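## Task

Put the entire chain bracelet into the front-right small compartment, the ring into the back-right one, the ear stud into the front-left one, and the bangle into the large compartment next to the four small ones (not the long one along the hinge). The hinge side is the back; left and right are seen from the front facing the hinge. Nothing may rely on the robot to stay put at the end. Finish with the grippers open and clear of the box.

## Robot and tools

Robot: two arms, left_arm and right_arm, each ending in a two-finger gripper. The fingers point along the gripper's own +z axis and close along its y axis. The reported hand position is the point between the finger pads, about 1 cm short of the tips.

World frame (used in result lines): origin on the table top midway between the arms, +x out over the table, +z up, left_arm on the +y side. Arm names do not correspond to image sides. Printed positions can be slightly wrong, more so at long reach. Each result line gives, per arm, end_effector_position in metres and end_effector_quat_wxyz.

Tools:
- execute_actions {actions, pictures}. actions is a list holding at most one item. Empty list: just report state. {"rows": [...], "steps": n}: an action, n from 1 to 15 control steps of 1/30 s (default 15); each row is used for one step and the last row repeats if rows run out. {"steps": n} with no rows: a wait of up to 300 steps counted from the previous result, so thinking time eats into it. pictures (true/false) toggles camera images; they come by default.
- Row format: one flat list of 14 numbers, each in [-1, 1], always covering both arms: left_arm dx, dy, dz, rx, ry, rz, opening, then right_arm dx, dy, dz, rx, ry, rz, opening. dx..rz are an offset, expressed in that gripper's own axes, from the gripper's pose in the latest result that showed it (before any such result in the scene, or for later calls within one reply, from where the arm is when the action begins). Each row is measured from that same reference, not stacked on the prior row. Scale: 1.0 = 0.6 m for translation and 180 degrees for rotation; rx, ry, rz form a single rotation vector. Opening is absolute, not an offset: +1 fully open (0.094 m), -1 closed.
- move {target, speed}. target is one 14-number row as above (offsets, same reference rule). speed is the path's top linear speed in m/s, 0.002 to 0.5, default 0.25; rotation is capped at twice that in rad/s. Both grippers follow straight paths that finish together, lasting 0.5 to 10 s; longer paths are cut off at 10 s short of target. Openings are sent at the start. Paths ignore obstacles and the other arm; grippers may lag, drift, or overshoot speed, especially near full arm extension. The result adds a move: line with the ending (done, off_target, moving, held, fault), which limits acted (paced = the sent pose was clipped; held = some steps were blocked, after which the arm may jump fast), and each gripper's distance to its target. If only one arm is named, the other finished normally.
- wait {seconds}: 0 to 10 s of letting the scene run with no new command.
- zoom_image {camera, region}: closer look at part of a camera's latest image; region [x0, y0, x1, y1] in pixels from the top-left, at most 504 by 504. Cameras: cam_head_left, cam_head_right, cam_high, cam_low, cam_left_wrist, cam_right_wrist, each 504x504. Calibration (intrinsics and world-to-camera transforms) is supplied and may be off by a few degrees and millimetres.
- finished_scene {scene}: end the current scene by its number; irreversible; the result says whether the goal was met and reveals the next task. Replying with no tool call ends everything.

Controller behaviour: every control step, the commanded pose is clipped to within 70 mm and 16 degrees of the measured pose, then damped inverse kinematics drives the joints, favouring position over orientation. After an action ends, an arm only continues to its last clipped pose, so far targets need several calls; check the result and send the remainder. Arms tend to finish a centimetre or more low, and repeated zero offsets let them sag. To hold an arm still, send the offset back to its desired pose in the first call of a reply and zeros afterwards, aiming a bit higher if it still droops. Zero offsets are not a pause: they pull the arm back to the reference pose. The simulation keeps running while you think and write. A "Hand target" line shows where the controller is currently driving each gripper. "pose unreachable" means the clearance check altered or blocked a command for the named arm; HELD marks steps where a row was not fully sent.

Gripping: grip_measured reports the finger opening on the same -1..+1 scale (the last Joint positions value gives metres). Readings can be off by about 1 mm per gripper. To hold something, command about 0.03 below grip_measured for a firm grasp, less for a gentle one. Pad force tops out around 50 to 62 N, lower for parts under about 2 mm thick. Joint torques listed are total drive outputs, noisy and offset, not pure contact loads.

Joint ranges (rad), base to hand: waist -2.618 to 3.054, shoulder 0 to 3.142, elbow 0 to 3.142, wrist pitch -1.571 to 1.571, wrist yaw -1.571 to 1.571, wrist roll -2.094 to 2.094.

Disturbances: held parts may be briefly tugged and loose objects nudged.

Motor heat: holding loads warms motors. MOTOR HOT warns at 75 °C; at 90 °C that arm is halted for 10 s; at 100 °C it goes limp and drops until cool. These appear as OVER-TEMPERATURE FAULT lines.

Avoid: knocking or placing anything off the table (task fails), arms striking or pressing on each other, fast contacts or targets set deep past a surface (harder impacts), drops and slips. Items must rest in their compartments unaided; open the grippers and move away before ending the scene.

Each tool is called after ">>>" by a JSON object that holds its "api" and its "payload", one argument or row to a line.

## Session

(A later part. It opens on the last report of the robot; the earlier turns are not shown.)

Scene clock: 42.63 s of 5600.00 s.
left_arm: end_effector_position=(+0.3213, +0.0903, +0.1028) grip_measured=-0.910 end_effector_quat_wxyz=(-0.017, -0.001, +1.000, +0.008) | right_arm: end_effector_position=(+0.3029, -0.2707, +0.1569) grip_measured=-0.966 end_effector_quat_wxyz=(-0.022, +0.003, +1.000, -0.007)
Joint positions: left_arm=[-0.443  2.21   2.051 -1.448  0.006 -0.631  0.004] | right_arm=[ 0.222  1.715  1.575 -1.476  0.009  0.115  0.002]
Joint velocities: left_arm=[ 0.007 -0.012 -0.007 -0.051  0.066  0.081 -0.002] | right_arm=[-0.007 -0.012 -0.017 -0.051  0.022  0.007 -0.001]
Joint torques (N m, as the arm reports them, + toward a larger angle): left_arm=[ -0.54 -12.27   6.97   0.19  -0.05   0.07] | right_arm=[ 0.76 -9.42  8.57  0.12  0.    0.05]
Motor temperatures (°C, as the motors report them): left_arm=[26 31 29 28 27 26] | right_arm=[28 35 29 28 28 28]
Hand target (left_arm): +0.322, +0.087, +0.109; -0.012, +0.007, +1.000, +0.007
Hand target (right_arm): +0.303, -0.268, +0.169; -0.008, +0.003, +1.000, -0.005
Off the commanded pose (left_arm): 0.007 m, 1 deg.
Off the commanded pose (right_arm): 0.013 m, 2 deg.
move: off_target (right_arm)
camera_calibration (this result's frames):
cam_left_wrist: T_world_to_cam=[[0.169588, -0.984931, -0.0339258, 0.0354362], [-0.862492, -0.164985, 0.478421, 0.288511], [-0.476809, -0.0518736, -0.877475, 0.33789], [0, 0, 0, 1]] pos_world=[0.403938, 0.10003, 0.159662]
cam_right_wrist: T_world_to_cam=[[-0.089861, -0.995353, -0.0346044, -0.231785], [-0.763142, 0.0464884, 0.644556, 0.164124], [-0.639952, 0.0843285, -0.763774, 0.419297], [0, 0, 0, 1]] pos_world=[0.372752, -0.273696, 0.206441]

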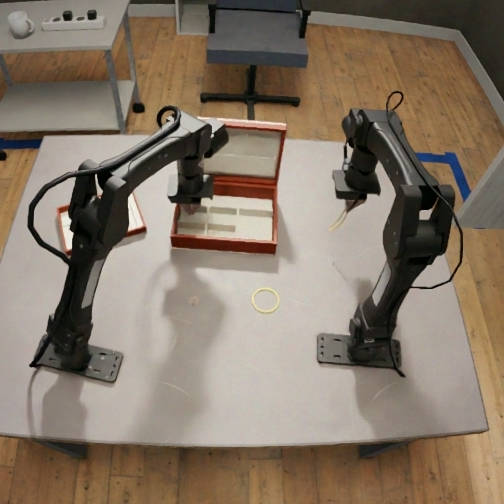

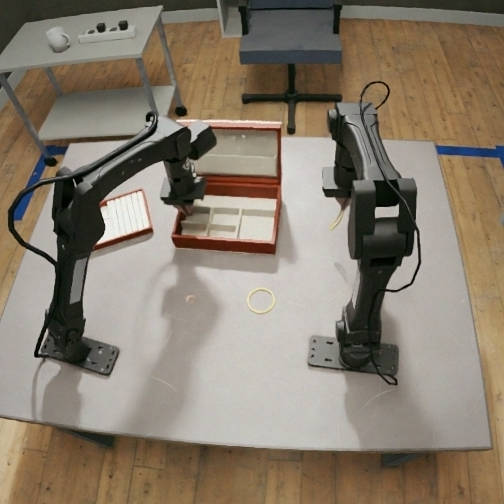

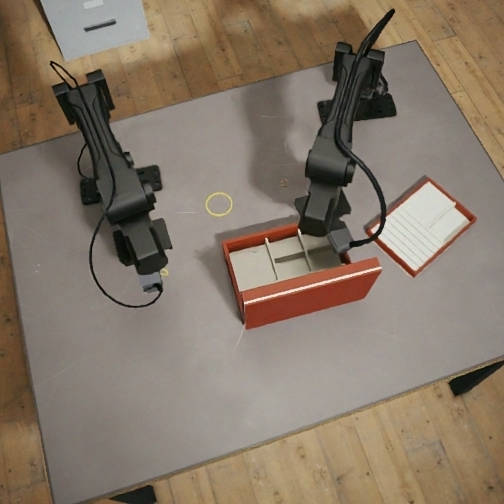

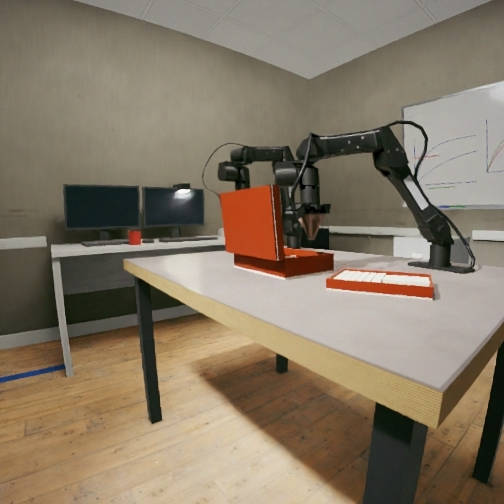

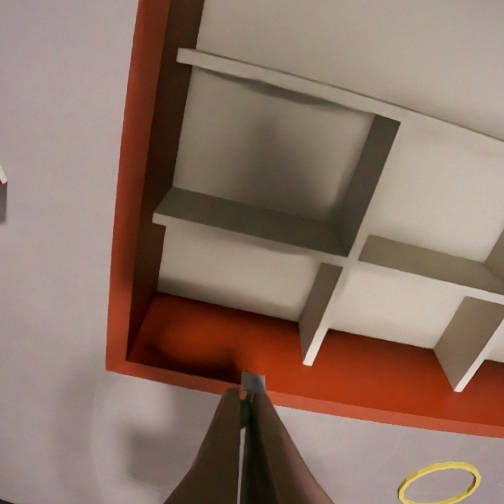

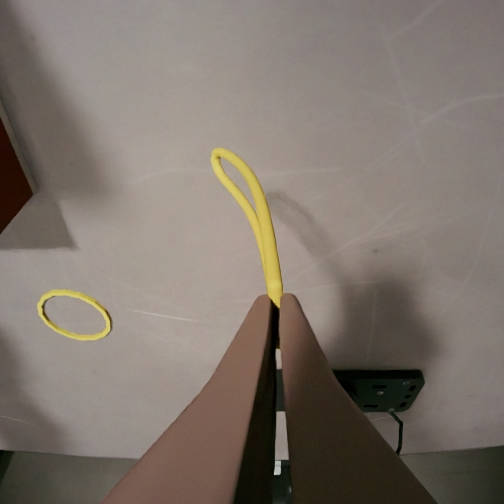

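>>> {"api": "move", "payload": {
  "target": [0,0.005,0.128,0,0,0,-0.93,0,0,-0.03,0,-0.012,0,-0.99],
  "speed": 0.1
}}

>>> {"api": "execute_actions", "payload": {
  "actions": [
    {"rows":[[0,0,0,0,0,0,-0.7,0,0,0,0,0,0,-0.99]],"steps":12}
  ],
  "pictures": false
}}

>>> {"api": "move", "payload": {
  "target": [0,0,-0.14,0,-0.01,0,-0.7,0,0.15,-0.01,0,0,0,-0.99],
  "speed": 0.15
}}

>>> {"api": "move", "payload": {
  "target": [0.3,0.3,0,0,0,0,-0.25,-0.008,0.33,0,0,0,0,-0.99],
  "speed": 0.2
}}

Scene clock: 54.17 s of 5600.00 s.
left_arm: end_effector_position=(+0.3171, +0.0940, +0.0275) grip_measured=-0.927 end_effector_quat_wxyz=(-0.019, -0.000, +1.000, +0.012) | right_arm: end_effector_position=(+0.3035, -0.2706, +0.1619) grip_measured=-0.974 end_effector_quat_wxyz=(-0.019, +0.003, +1.000, -0.007)
Joint positions: left_arm=[-0.444  2.218  1.763 -1.162  0.003 -0.63   0.003] | right_arm=[ 0.222  1.715  1.595 -1.491  0.009  0.115  0.001]
Joint velocities: left_arm=[ 0.007  0.012  0.002  0.007 -0.037  0.007  0.001] | right_arm=[-0.012  0.012 -0.002 -0.051  0.022 -0.022 -0.   ]
Joint torques (N m, as the arm reports them, + toward a larger angle): left_arm=[  0.37 -13.36   3.55   0.53   0.03   0.03] | right_arm=[ 0.2  -9.46  8.46  0.17  0.03  0.03]
Motor temperatures (°C, as the motors report them): left_arm=[26 32 29 28 27 26] | right_arm=[28 35 30 28 28 28]
Hand target (left_arm): +0.318, +0.095, +0.026; -0.017, -0.001, +1.000, +0.008
Hand target (right_arm): +0.303, -0.271, +0.174; -0.003, +0.003, +1.000, -0.007
Off the commanded pose (left_arm): 0.002 m, 1 deg.
Off the commanded pose (right_arm): 0.013 m, 2 deg.
move: off_target (right_arm)
camera_calibration (this result's frames):
cam_left_wrist: T_world_to_cam=[[0.16772, -0.98488, -0.0433765, 0.038112], [-0.860138, -0.167692, 0.481707, 0.320929], [-0.481697, -0.0434819, -0.875258, 0.270686], [0, 0, 0, 1]] pos_world=[0.40004, 0.103123, 0.0839801]
cam_right_wrist: T_world_to_cam=[[-0.0900672, -0.9953, -0.0355661, -0.231246], [-0.766297, 0.0464455, 0.640806, 0.16295], [-0.636143, 0.0849698, -0.766879, 0.423069], [0, 0, 0, 1]] pos_world=[0.373172, -0.273676, 0.211799]

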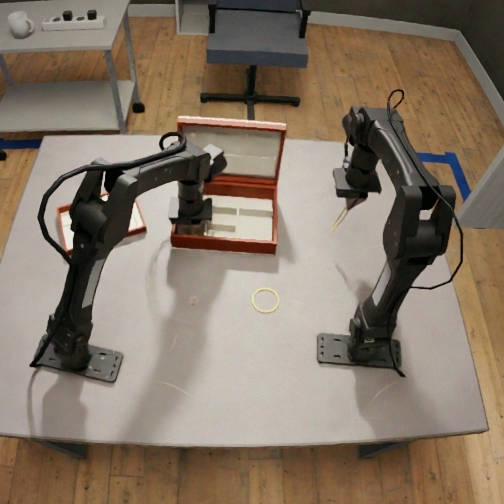

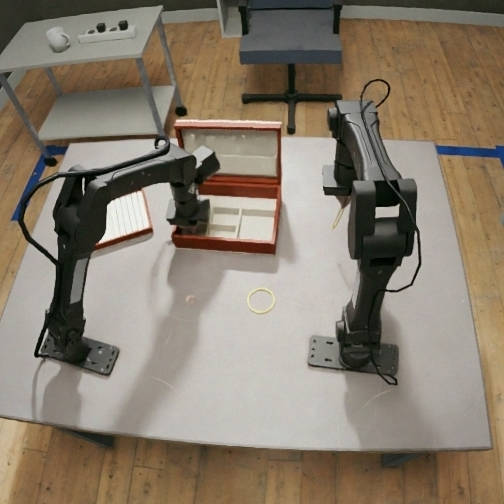

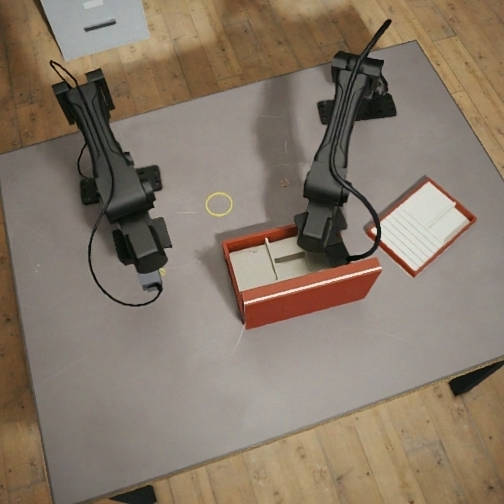

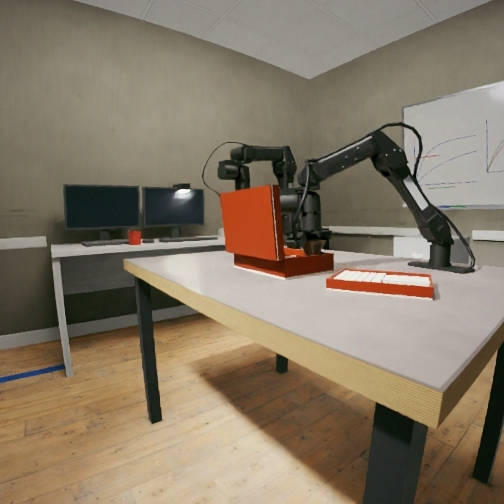

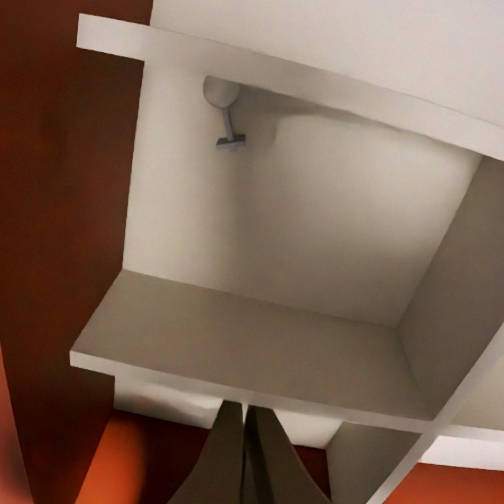

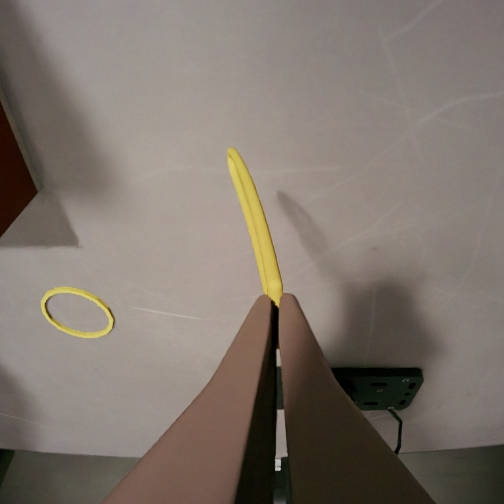

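Scene clock: 54.57 s of 5600.00 s.
left_arm: end_effector_position=(+0.3171, +0.0940, +0.0275) grip_measured=-0.703 end_effector_quat_wxyz=(-0.019, -0.000, +1.000, +0.012) | right_arm: end_effector_position=(+0.3035, -0.2706, +0.1619) grip_measured=-0.974 end_effector_quat_wxyz=(-0.019, +0.003, +1.000, -0.007)
Joint positions: left_arm=[-0.444  2.218  1.763 -1.162  0.003 -0.63   0.014] | right_arm=[ 0.222  1.715  1.595 -1.491  0.009  0.115  0.001]
Joint velocities: left_arm=[ 0.012 -0.007  0.002 -0.022  0.007  0.051  0.001] | right_arm=[-0.007 -0.012 -0.002 -0.022 -0.022 -0.037 -0.   ]
Joint torques (N m, as the arm reports them, + toward a larger angle): left_arm=[ -0.01 -12.77   4.6    0.35  -0.01   0.  ] | right_arm=[-0.09 -7.33  6.66  0.24 -0.04 -0.03]
Motor temperatures (°C, as the motors report them): left_arm=[26 32 29 28 27 26] | right_arm=[28 35 30 28 28 28]
Hand target (left_arm): +0.317, +0.094, +0.027; -0.019, -0.000, +1.000, +0.012
Hand target (right_arm): +0.304, -0.271, +0.162; -0.019, +0.003, +1.000, -0.007
Off the commanded pose (left_arm): 0.000 m, 0 deg.
Off the commanded pose (right_arm): 0.000 m, 0 deg.
Steps of this call (steps 1 to 12: all 12 steps of this action). Readings (end_effector_position):
1: left_arm (+0.3171, +0.0940, +0.0275) | right_arm (+0.3035, -0.2706, +0.1619)
2: left_arm (+0.3171, +0.0940, +0.0275) | right_arm (+0.3035, -0.2706, +0.1619)
4: left_arm (+0.3171, +0.0940, +0.0275) | right_arm (+0.3035, -0.2706, +0.1619)
8: left_arm (+0.3171, +0.0940, +0.0275) | right_arm (+0.3035, -0.2706, +0.1619)
12: the state above

Scene clock: 56.07 s of 5600.00 s.
left_arm: end_effector_position=(+0.3189, +0.0942, +0.0968) grip_measured=-0.703 end_effector_quat_wxyz=(-0.018, -0.000, +1.000, +0.016) | right_arm: end_effector_position=(+0.3031, -0.1839, +0.1653) grip_measured=-0.974 end_effector_quat_wxyz=(-0.015, +0.002, +1.000, -0.009)
Joint positions: left_arm=[-0.444  2.202  2.013 -1.431 -0.004 -0.63   0.014] | right_arm=[ 0.494  1.792  1.701 -1.514  0.005  0.383  0.001]
Joint velocities: left_arm=[-0.022  0.002  0.002 -0.022  0.066  0.037 -0.   ] | right_arm=[ 0.012 -0.002  0.012 -0.066 -0.007 -0.037 -0.   ]
Joint torques (N m, as the arm reports them, + toward a larger angle): left_arm=[ -0.6  -14.07   6.81   0.16  -0.13  -0.08] | right_arm=[ 0.24 -7.14  8.36  0.11 -0.06  0.05]
Motor temperatures (°C, as the motors report them): left_arm=[26 33 29 28 27 26] | right_arm=[28 35 30 27 28 28]
Hand target (left_arm): +0.321, +0.092, +0.111; -0.003, -0.000, +1.000, +0.012
Hand target (right_arm): +0.304, -0.181, +0.167; -0.018, +0.003, +1.000, -0.008
Off the commanded pose (left_arm): 0.015 m, 2 deg.
Off the commanded pose (right_arm): 0.004 m, 1 deg.
move: off_target (left_arm)
camera_calibration (this result's frames):
cam_left_wrist: T_world_to_cam=[[0.167489, -0.984602, -0.0500679, 0.0416886], [-0.861097, -0.170831, 0.478882, 0.290022], [-0.480061, -0.037094, -0.87645, 0.331221], [0, 0, 0, 1]] pos_world=[0.401761, 0.102878, 0.1535]
cam_right_wrist: T_world_to_cam=[[-0.0859098, -0.995778, -0.0323523, -0.146682], [-0.772334, 0.0460488, 0.633545, 0.159351], [-0.629381, 0.0794145, -0.773029, 0.415927], [0, 0, 0, 1]] pos_world=[0.372247, -0.186431, 0.215822]

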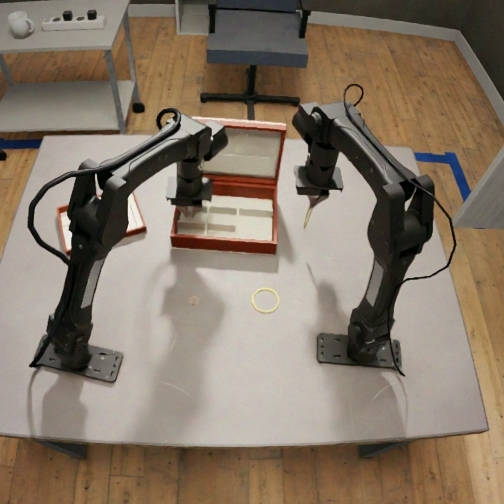

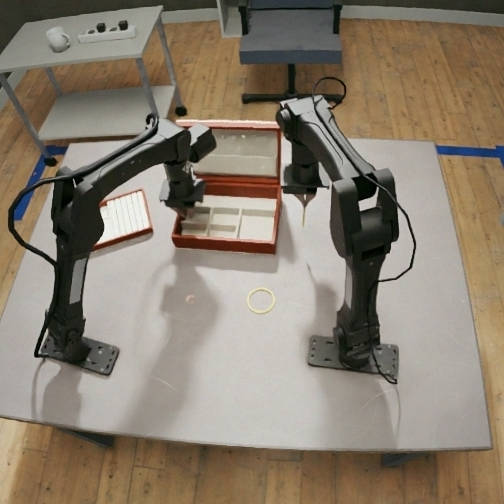

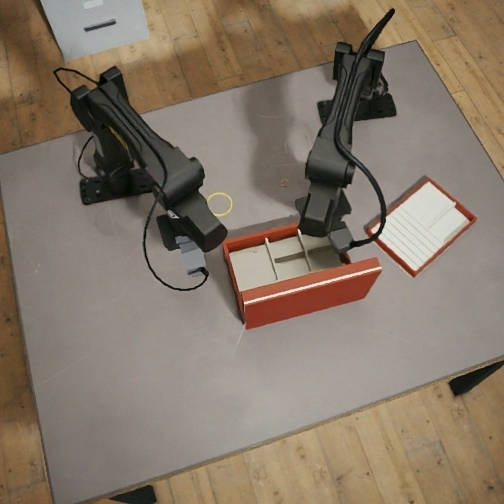

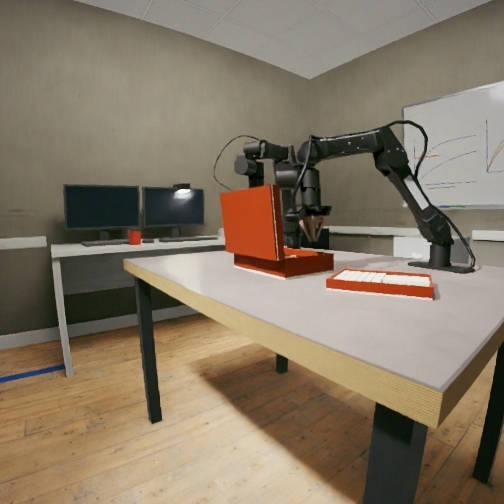

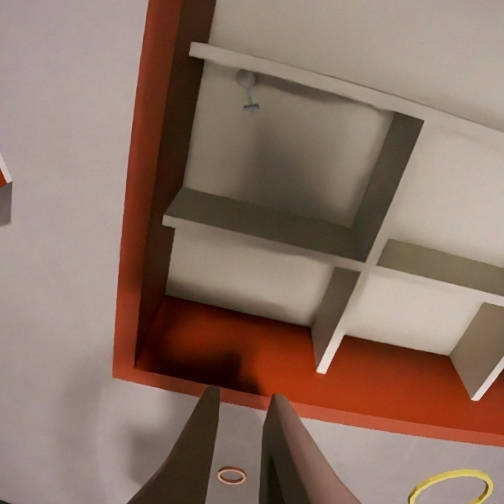

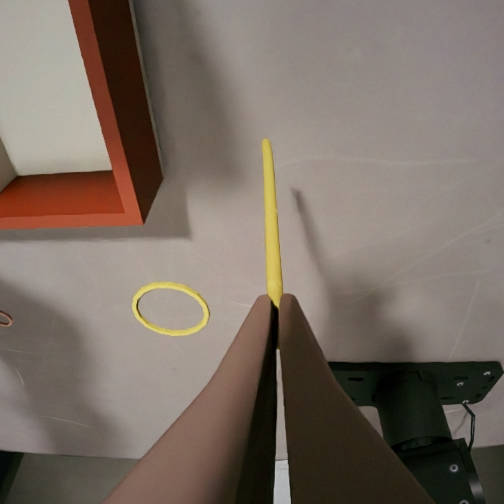

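Scene clock: 57.87 s of 5600.00 s.
left_arm: end_effector_position=(+0.1455, +0.2678, +0.1100) grip_measured=-0.253 end_effector_quat_wxyz=(-0.014, -0.001, +1.000, +0.010) | right_arm: end_effector_position=(+0.3083, +0.0109, +0.1610) grip_measured=-0.974 end_effector_quat_wxyz=(+0.027, -0.001, +0.999, +0.026)
Joint positions: left_arm=[-0.229  1.239  0.959 -1.325 -0.006 -0.417  0.035] | right_arm=[ 0.917  2.202  2.272 -1.565  0.002  0.802  0.001]
Joint velocities: left_arm=[ 0.002  0.002 -0.022 -0.022 -0.022  0.007  0.   ] | right_arm=[-0.002 -0.017 -0.002 -0.007  0.066 -0.007 -0.   ]
Joint torques (N m, as the arm reports them, + toward a larger angle): left_arm=[ 0.7  -4.58  3.61  0.21 -0.09  0.1 ] | right_arm=[  0.37 -11.24   8.48   0.33  -0.09   0.07]
Motor temperatures (°C, as the motors report them): left_arm=[26 33 29 28 27 26] | right_arm=[28 35 30 27 28 28]
Hand target (left_arm): +0.139, +0.274, +0.109; -0.019, -0.000, +1.000, +0.015
Hand target (right_arm): +0.307, +0.013, +0.162; +0.023, +0.002, +0.999, +0.027
Off the commanded pose (left_arm): 0.009 m, 1 deg.
Off the commanded pose (right_arm): 0.003 m, 6 deg.
joint sent to its limit (right arm) — the command would take joint 4 (wrist pitch) past its lower limit, so that joint was sent only as far as its limit.
move: off_target (right_arm)
camera_calibration (this result's frames):
cam_left_wrist: T_world_to_cam=[[0.169841, -0.984818, -0.0358782, 0.240447], [-0.864955, -0.166418, 0.473453, 0.164019], [-0.472235, -0.0493786, -0.880088, 0.268591], [0, 0, 0, 1]] pos_world=[0.227869, 0.277355, 0.167355]
cam_right_wrist: T_world_to_cam=[[-0.0755405, -0.991149, -0.109163, 0.0567217], [-0.822625, 0.0000741724, 0.568584, 0.183594], [-0.563543, 0.132751, -0.81535, 0.386363], [0, 0, 0, 1]] pos_world=[0.373046, 0.00491607, 0.216824]

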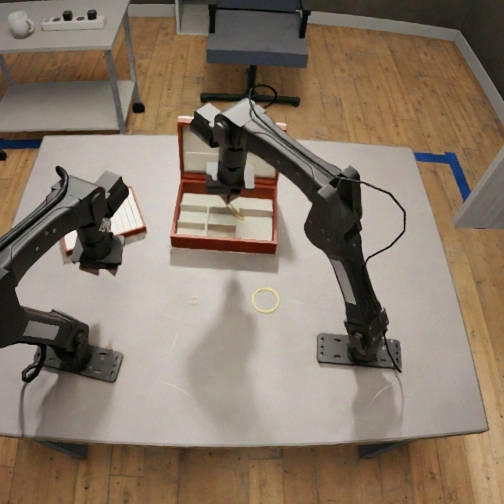

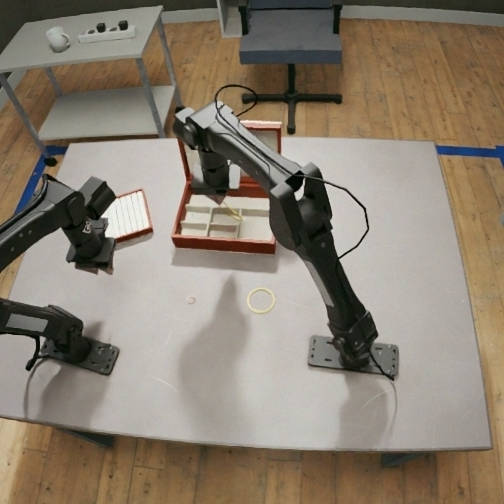

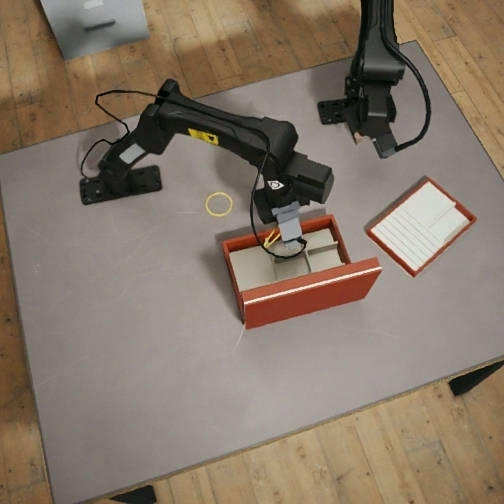

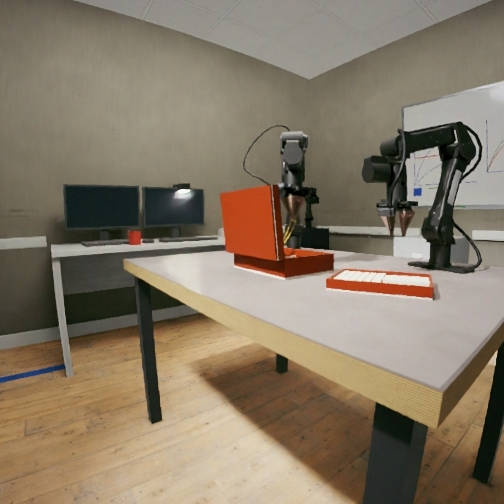

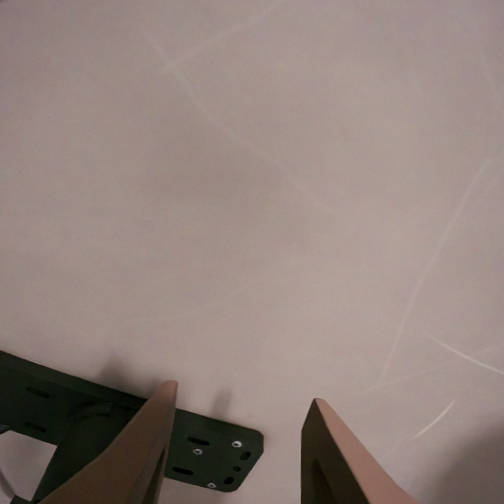

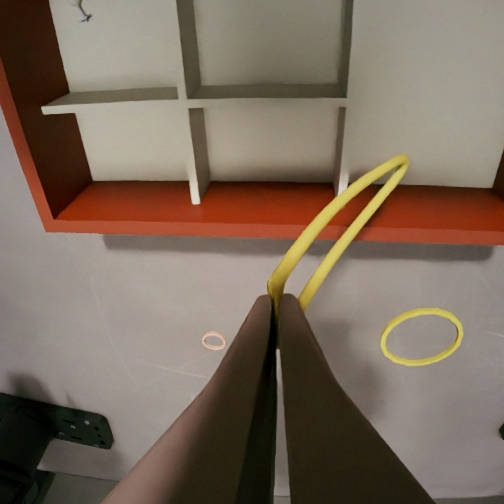

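>>> {"api": "move", "payload": {
  "target": [0,0,0,0,0,0,-0.25,0,0.012,0.12,0.012,0.012,0,-1],
  "speed": 0.05
}}

Scene clock: 64.67 s of 5600.00 s.
left_arm: end_effector_position=(+0.1455, +0.2678, +0.1100) grip_measured=-0.253 end_effector_quat_wxyz=(-0.014, +0.000, +1.000, +0.009) | right_arm: end_effector_position=(+0.3159, +0.0188, +0.0978) grip_measured=-0.976 end_effector_quat_wxyz=(+0.012, +0.001, +1.000, +0.011)
Joint positions: left_arm=[-0.229  1.239  0.959 -1.325 -0.006 -0.415  0.035] | right_arm=[ 0.917  2.252  2.101 -1.387  0.002  0.805  0.001]
Joint velocities: left_arm=[ 0.002  0.027 -0.002 -0.037 -0.022 -0.022 -0.   ] | right_arm=[-0.027  0.002 -0.012 -0.007 -0.007  0.066  0.001]
Joint torques (N m, as the arm reports them, + toward a larger angle): left_arm=[-0.03 -2.83  4.69  0.39 -0.01 -0.04] | right_arm=[  0.93 -11.99   5.91   0.45  -0.01   0.09]
Motor temperatures (°C, as the motors report them): left_arm=[26 31 29 28 27 26] | right_arm=[28 36 30 27 28 28]
Hand target (left_arm): +0.146, +0.268, +0.110; -0.014, -0.001, +1.000, +0.010
Hand target (right_arm): +0.312, +0.022, +0.090; +0.008, -0.001, +1.000, +0.007
Off the commanded pose (left_arm): 0.000 m, 0 deg.
Off the commanded pose (right_arm): 0.010 m, 1 deg.
move: done
camera_calibration (this result's frames):
cam_left_wrist: T_world_to_cam=[[0.16721, -0.985271, -0.0358133, 0.240944], [-0.865372, -0.164074, 0.473509, 0.163446], [-0.47241, -0.0481837, -0.880061, 0.268293], [0, 0, 0, 1]] pos_world=[0.227897, 0.27714, 0.16735]
cam_right_wrist: T_world_to_cam=[[-0.0820681, -0.993668, -0.0767343, 0.0571719], [-0.805434, 0.0207807, 0.592321, 0.21766], [-0.586976, 0.110415, -0.80204, 0.344602], [0, 0, 0, 1]] pos_world=[0.382276, 0.0142375, 0.151848]

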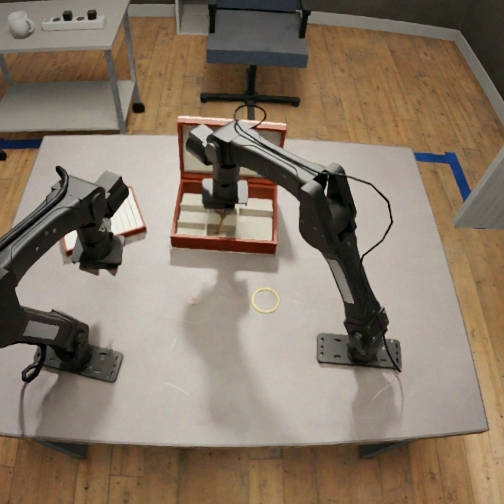

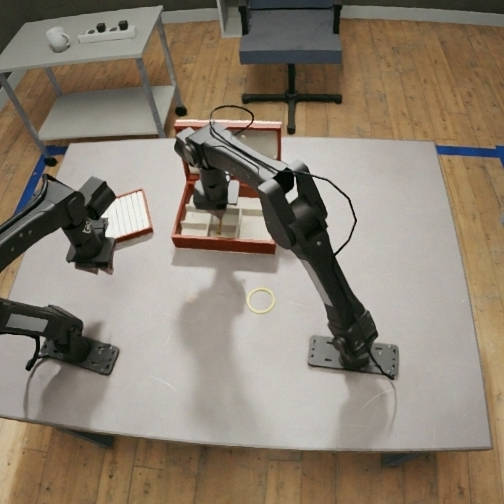

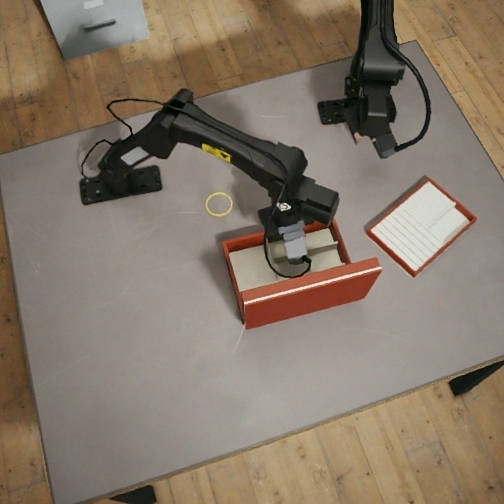

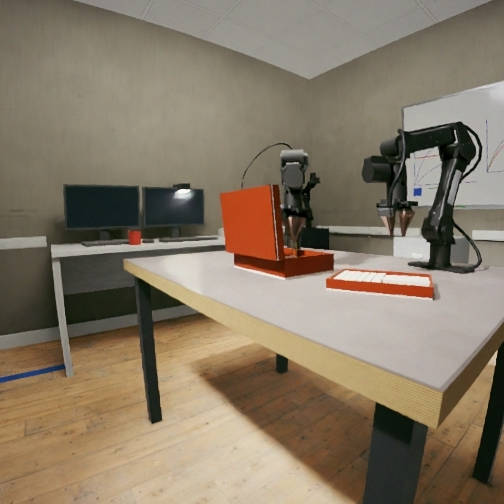

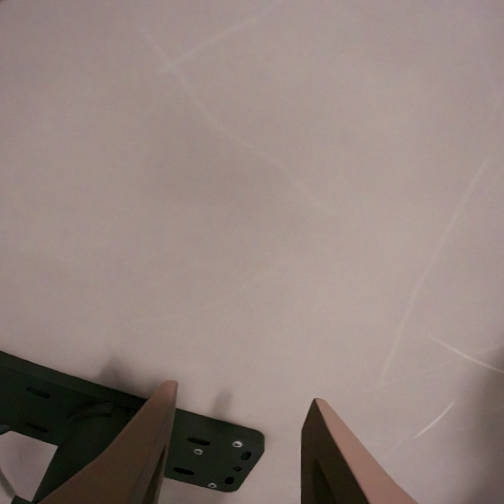

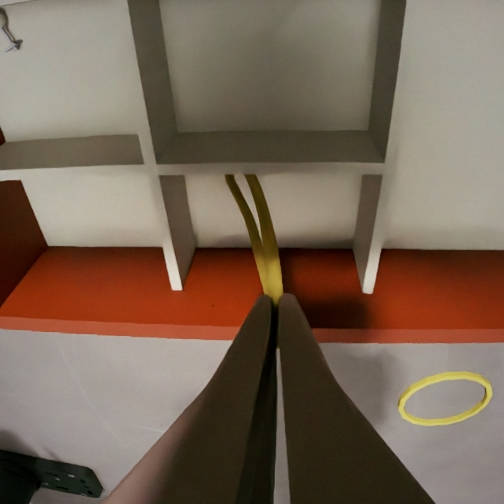

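Then to the bangle's +y edge (~0.138, -0.058).

>>> {"api": "move", "payload": {
  "target": [0,0,0,0,0,0,-0.25,0.015,0,0.105,0,0.005,0,-1],
  "speed": 0.06
}}

>>> {"api": "execute_actions", "payload": {
  "actions": [
    {"rows":[[0,0,0,0,0,0,-0.25,0,0,0,0,0,0,-0.7]],"steps":12}
  ],
  "pictures": false
}}

>>> {"api": "move", "payload": {
  "target": [0,0,0,0,0,0,-0.25,0,0,-0.12,0,0,0,-0.7]
}}

>>> {"api": "move", "payload": {
  "target": [0,0,0,0,0,0,-0.25,0.29,-0.13,0.07,0.006,0,0,-0.5]
}}

Scene clock: 73.20 s of 5600.00 s.
left_arm: end_effector_position=(+0.1455, +0.2678, +0.1100) grip_measured=-0.253 end_effector_quat_wxyz=(-0.014, +0.000, +1.000, +0.009) | right_arm: end_effector_position=(+0.3136, +0.0171, +0.0402) grip_measured=-0.976 end_effector_quat_wxyz=(+0.009, +0.002, +1.000, +0.010)
Joint positions: left_arm=[-0.229  1.239  0.959 -1.325 -0.006 -0.415  0.035] | right_arm=[ 0.917  2.252  1.872 -1.163 -0.001  0.808  0.001]
Joint velocities: left_arm=[ 0.002  0.002 -0.002  0.022 -0.007 -0.007  0.   ] | right_arm=[ 0.002  0.027 -0.027 -0.022 -0.007  0.007 -0.001]
Joint torques (N m, as the arm reports them, + toward a larger angle): left_arm=[-0.03 -2.83  4.69  0.39 -0.01  0.  ] | right_arm=[  0.75 -12.3    5.89   0.47  -0.09   0.05]
Motor temperatures (°C, as the motors report them): left_arm=[26 30 29 28 27 26] | right_arm=[28 37 30 27 28 28]
Hand target (left_arm): +0.146, +0.268, +0.110; -0.014, +0.000, +1.000, +0.009
Hand target (right_arm): +0.309, +0.021, +0.035; +0.004, +0.001, +1.000, +0.011
Off the commanded pose (left_arm): 0.000 m, 0 deg.
Off the commanded pose (right_arm): 0.008 m, 1 deg.
move: done
camera_calibration (this result's frames):
cam_left_wrist: T_world_to_cam=[[0.16721, -0.985271, -0.0358133, 0.240944], [-0.865372, -0.164074, 0.473509, 0.163446], [-0.47241, -0.0481837, -0.880061, 0.268293], [0, 0, 0, 1]] pos_world=[0.227897, 0.27714, 0.16735]
cam_right_wrist: T_world_to_cam=[[-0.0850887, -0.993618, -0.0740429, 0.0516583], [-0.801837, 0.024174, 0.597054, 0.248565], [-0.591454, 0.110173, -0.798777, 0.298472], [0, 0, 0, 1]] pos_world=[0.380237, 0.0124363, 0.0938307]

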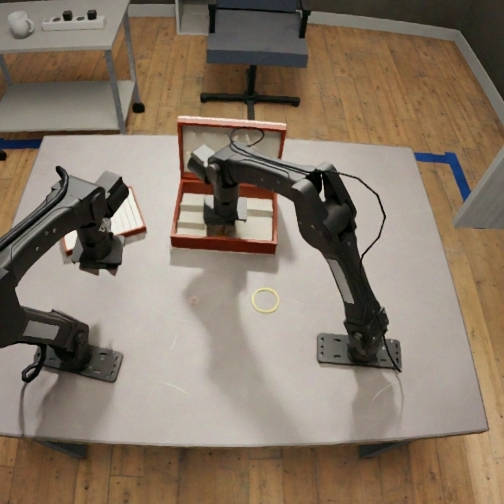

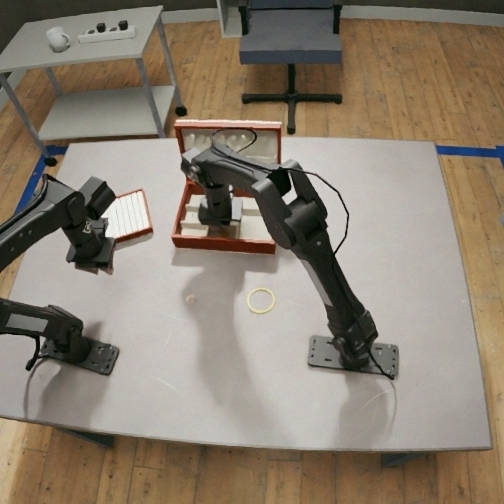

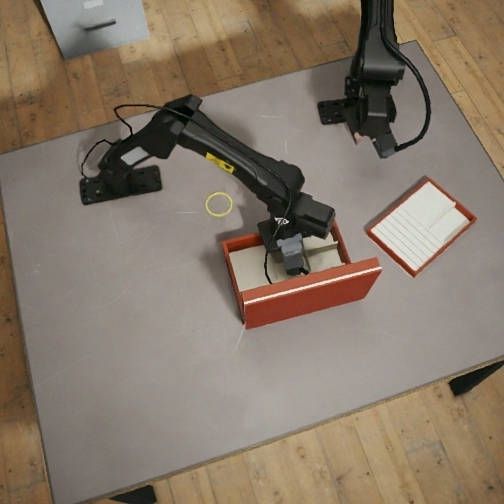

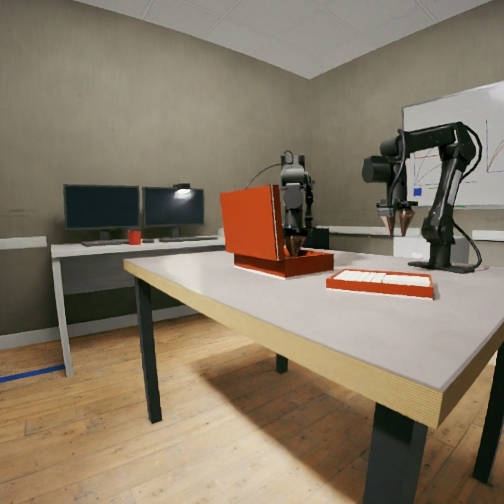

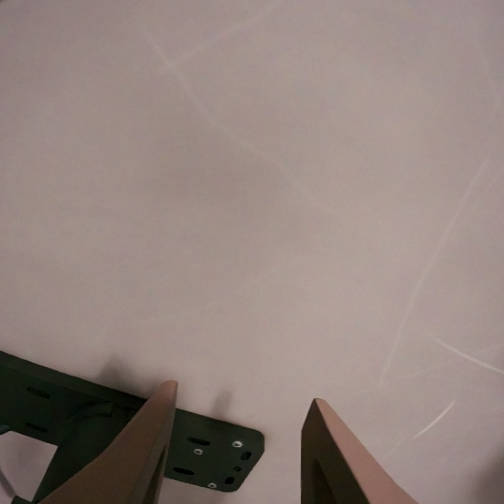

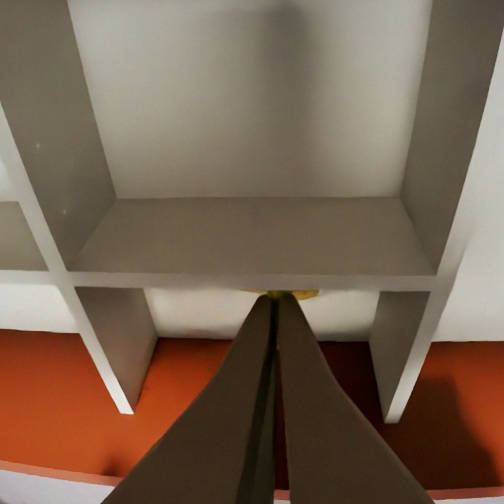

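Scene clock: 73.60 s of 5600.00 s.
left_arm: end_effector_position=(+0.1455, +0.2678, +0.1100) grip_measured=-0.253 end_effector_quat_wxyz=(-0.014, +0.000, +1.000, +0.009) | right_arm: end_effector_position=(+0.3136, +0.0171, +0.0402) grip_measured=-0.702 end_effector_quat_wxyz=(+0.009, +0.002, +1.000, +0.010)
Joint positions: left_arm=[-0.229  1.239  0.959 -1.325 -0.006 -0.415  0.035] | right_arm=[ 0.917  2.252  1.872 -1.163 -0.001  0.808  0.014]
Joint velocities: left_arm=[ 0.002  0.002  0.007 -0.007 -0.007  0.037 -0.   ] | right_arm=[-0.017  0.007  0.007 -0.051 -0.051 -0.007  0.002]
Joint torques (N m, as the arm reports them, + toward a larger angle): left_arm=[-0.02 -2.83  4.71  0.39 -0.01  0.  ] | right_arm=[ -0.07 -12.67   6.94   0.42  -0.03   0.  ]
Motor temperatures (°C, as the motors report them): left_arm=[26 30 29 28 27 26] | right_arm=[28 37 30 27 28 28]
Hand target (left_arm): +0.146, +0.268, +0.110; -0.014, +0.000, +1.000, +0.009
Hand target (right_arm): +0.314, +0.017, +0.040; +0.009, +0.002, +1.000, +0.010
Off the commanded pose (left_arm): 0.000 m, 0 deg.
Off the commanded pose (right_arm): 0.000 m, 0 deg.
Steps of this call (steps 1 to 12: all 12 steps of this action). Readings (end_effector_position):
1: left_arm (+0.1455, +0.2678, +0.1100) | right_arm (+0.3136, +0.0171, +0.0402)
2: left_arm (+0.1455, +0.2678, +0.1100) | right_arm (+0.3136, +0.0171, +0.0402)
4: left_arm (+0.1455, +0.2678, +0.1100) | right_arm (+0.3136, +0.0171, +0.0402)
8: left_arm (+0.1455, +0.2678, +0.1100) | right_arm (+0.3136, +0.0171, +0.0402)
12: the state above

Scene clock: 74.93 s of 5600.00 s.
left_arm: end_effector_position=(+0.1455, +0.2678, +0.1100) grip_measured=-0.253 end_effector_quat_wxyz=(-0.014, +0.000, +1.000, +0.009) | right_arm: end_effector_position=(+0.3121, +0.0156, +0.1047) grip_measured=-0.702 end_effector_quat_wxyz=(+0.007, +0.002, +1.000, +0.008)
Joint positions: left_arm=[-0.229  1.239  0.959 -1.325 -0.006 -0.415  0.035] | right_arm=[ 0.917  2.244  2.116 -1.421 -0.001  0.808  0.014]
Joint velocities: left_arm=[-0.017 -0.012 -0.007  0.037  0.037 -0.022  0.   ] | right_arm=[ 0.007 -0.002  0.002 -0.007 -0.022  0.007 -0.001]
Joint torques (N m, as the arm reports them, + toward a larger angle): left_arm=[-0.01 -2.83  4.7   0.39 -0.01  0.  ] | right_arm=[ -0.08 -12.88   8.09   0.2   -0.04  -0.01]
Motor temperatures (°C, as the motors report them): left_arm=[26 30 29 28 27 26] | right_arm=[28 37 30 27 28 28]
Hand target (left_arm): +0.146, +0.268, +0.110; -0.014, +0.000, +1.000, +0.009
Hand target (right_arm): +0.312, +0.015, +0.112; +0.009, +0.002, +1.000, +0.010
Off the commanded pose (left_arm): 0.000 m, 0 deg.
Off the commanded pose (right_arm): 0.007 m, 0 deg.
move: done
camera_calibration (this result's frames):
cam_left_wrist: T_world_to_cam=[[0.16721, -0.985271, -0.0358133, 0.240944], [-0.865372, -0.164074, 0.473509, 0.163446], [-0.47241, -0.0481837, -0.880061, 0.268293], [0, 0, 0, 1]] pos_world=[0.227897, 0.27714, 0.16735]
cam_right_wrist: T_world_to_cam=[[-0.0853741, -0.993914, -0.0696119, 0.0544388], [-0.799459, 0.026639, 0.60013, 0.20778], [-0.594623, 0.106887, -0.796868, 0.350186], [0, 0, 0, 1]] pos_world=[0.378988, 0.011142, 0.158146]

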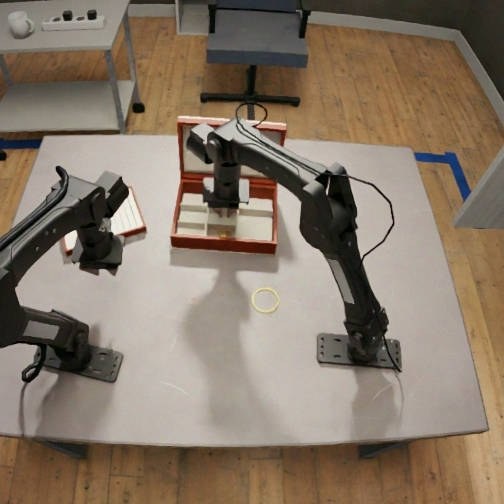

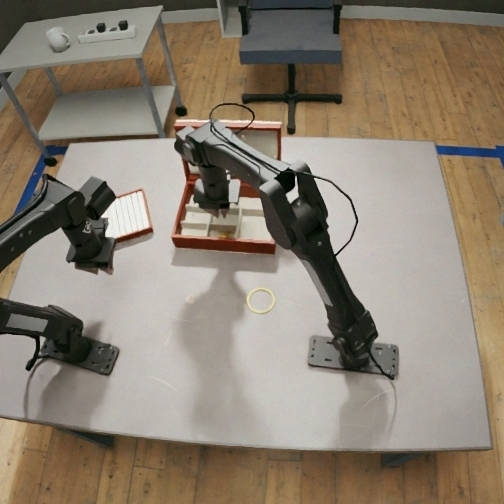

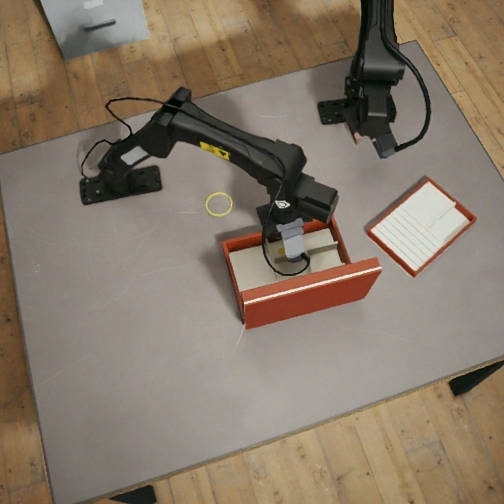

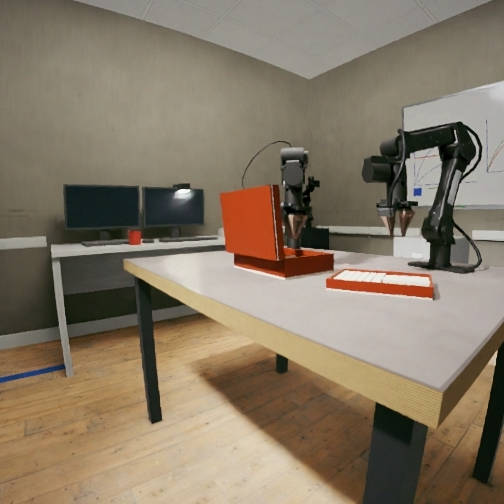

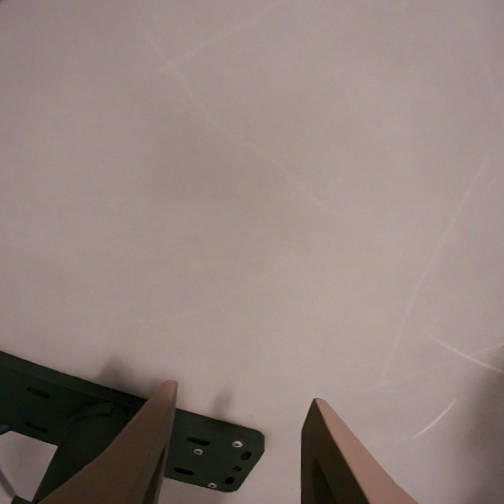

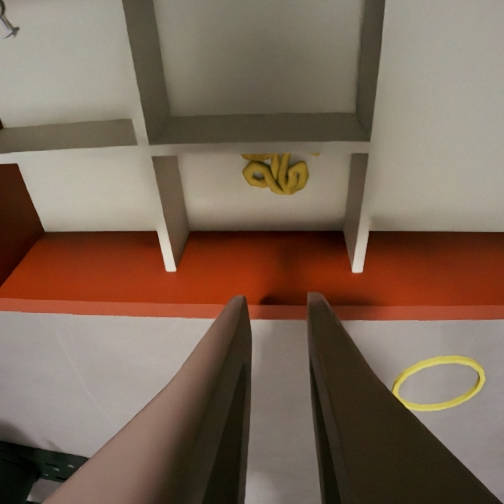

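Scene clock: 76.40 s of 5600.00 s.
left_arm: end_effector_position=(+0.1455, +0.2678, +0.1100) grip_measured=-0.253 end_effector_quat_wxyz=(-0.014, +0.000, +1.000, +0.009) | right_arm: end_effector_position=(+0.1396, -0.0628, +0.0547) grip_measured=-0.502 end_effector_quat_wxyz=(-0.004, +0.003, +1.000, -0.008)
Joint positions: left_arm=[-0.229  1.239  0.959 -1.325 -0.006 -0.415  0.035] | right_arm=[ 1.176  1.642  1.083 -1.03   0.001  1.067  0.023]
Joint velocities: left_arm=[-0.002  0.007 -0.012  0.051  0.007 -0.022  0.   ] | right_arm=[-0.012 -0.002  0.002 -0.022  0.037  0.022 -0.001]
Joint torques (N m, as the arm reports them, + toward a larger angle): left_arm=[-0.03 -2.82  4.71  0.39 -0.01  0.  ] | right_arm=[ 0.65 -8.38  5.45  0.53  0.13  0.05]
Motor temperatures (°C, as the motors report them): left_arm=[26 29 29 28 27 26] | right_arm=[28 37 30 27 28 28]
Hand target (left_arm): +0.146, +0.268, +0.110; -0.014, +0.000, +1.000, +0.009
Hand target (right_arm): +0.140, -0.063, +0.058; +0.008, +0.002, +1.000, -0.002
Off the commanded pose (left_arm): 0.000 m, 0 deg.
Off the commanded pose (right_arm): 0.005 m, 1 deg.
move: done
camera_calibration (this result's frames):
cam_left_wrist: T_world_to_cam=[[0.16721, -0.985271, -0.0358133, 0.240944], [-0.865372, -0.164074, 0.473509, 0.163446], [-0.47241, -0.0481837, -0.880061, 0.268293], [0, 0, 0, 1]] pos_world=[0.227897, 0.27714, 0.16735]
cam_right_wrist: T_world_to_cam=[[-0.0873686, -0.995528, -0.0359153, -0.0433506], [-0.78578, 0.0467109, 0.61674, 0.100468], [-0.612305, 0.0821052, -0.786347, 0.216455], [0, 0, 0, 1]] pos_world=[0.207695, -0.0656219, 0.106689]

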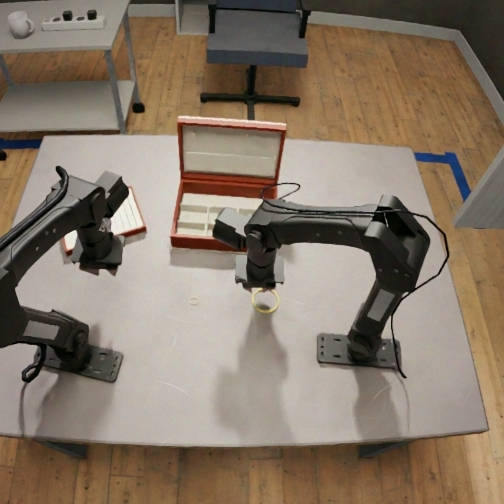

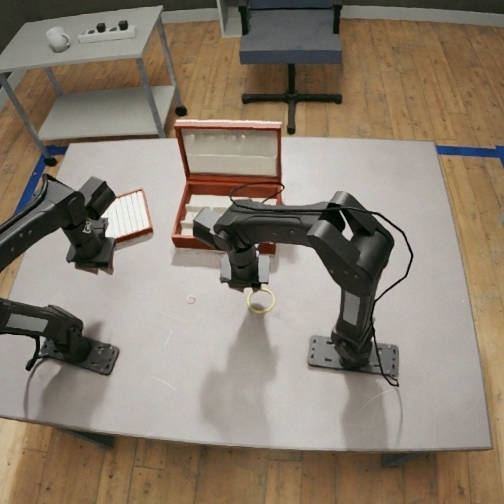

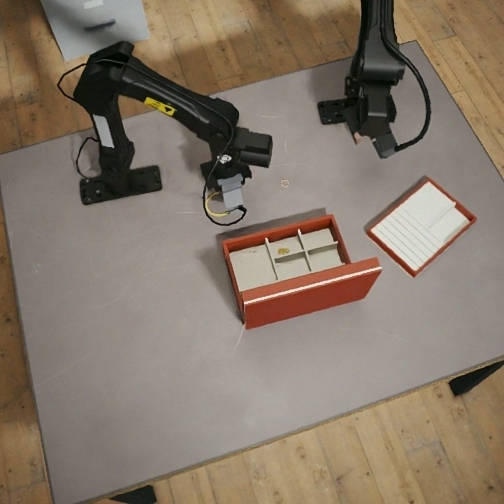

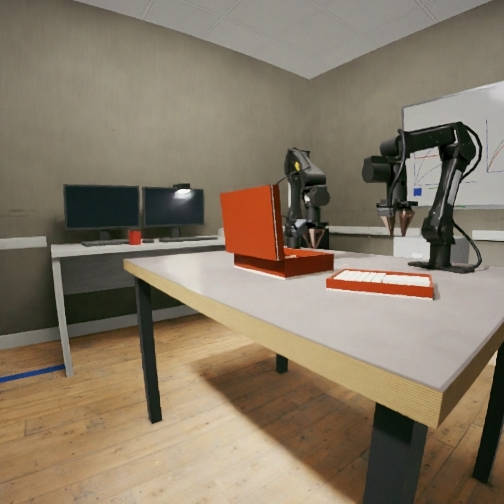

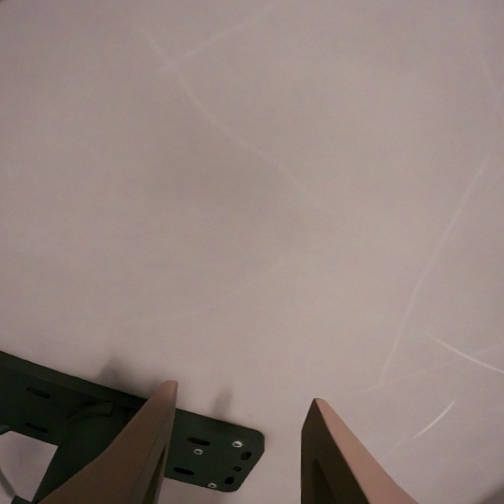

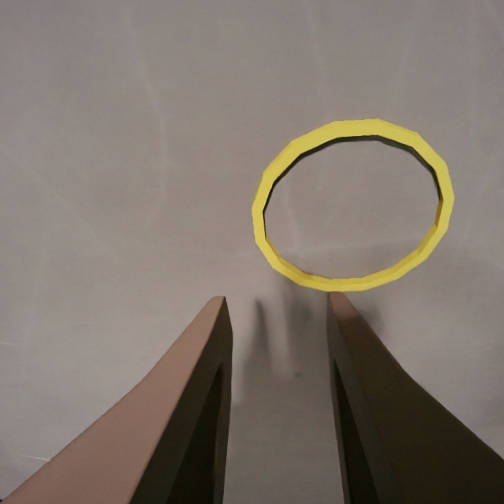

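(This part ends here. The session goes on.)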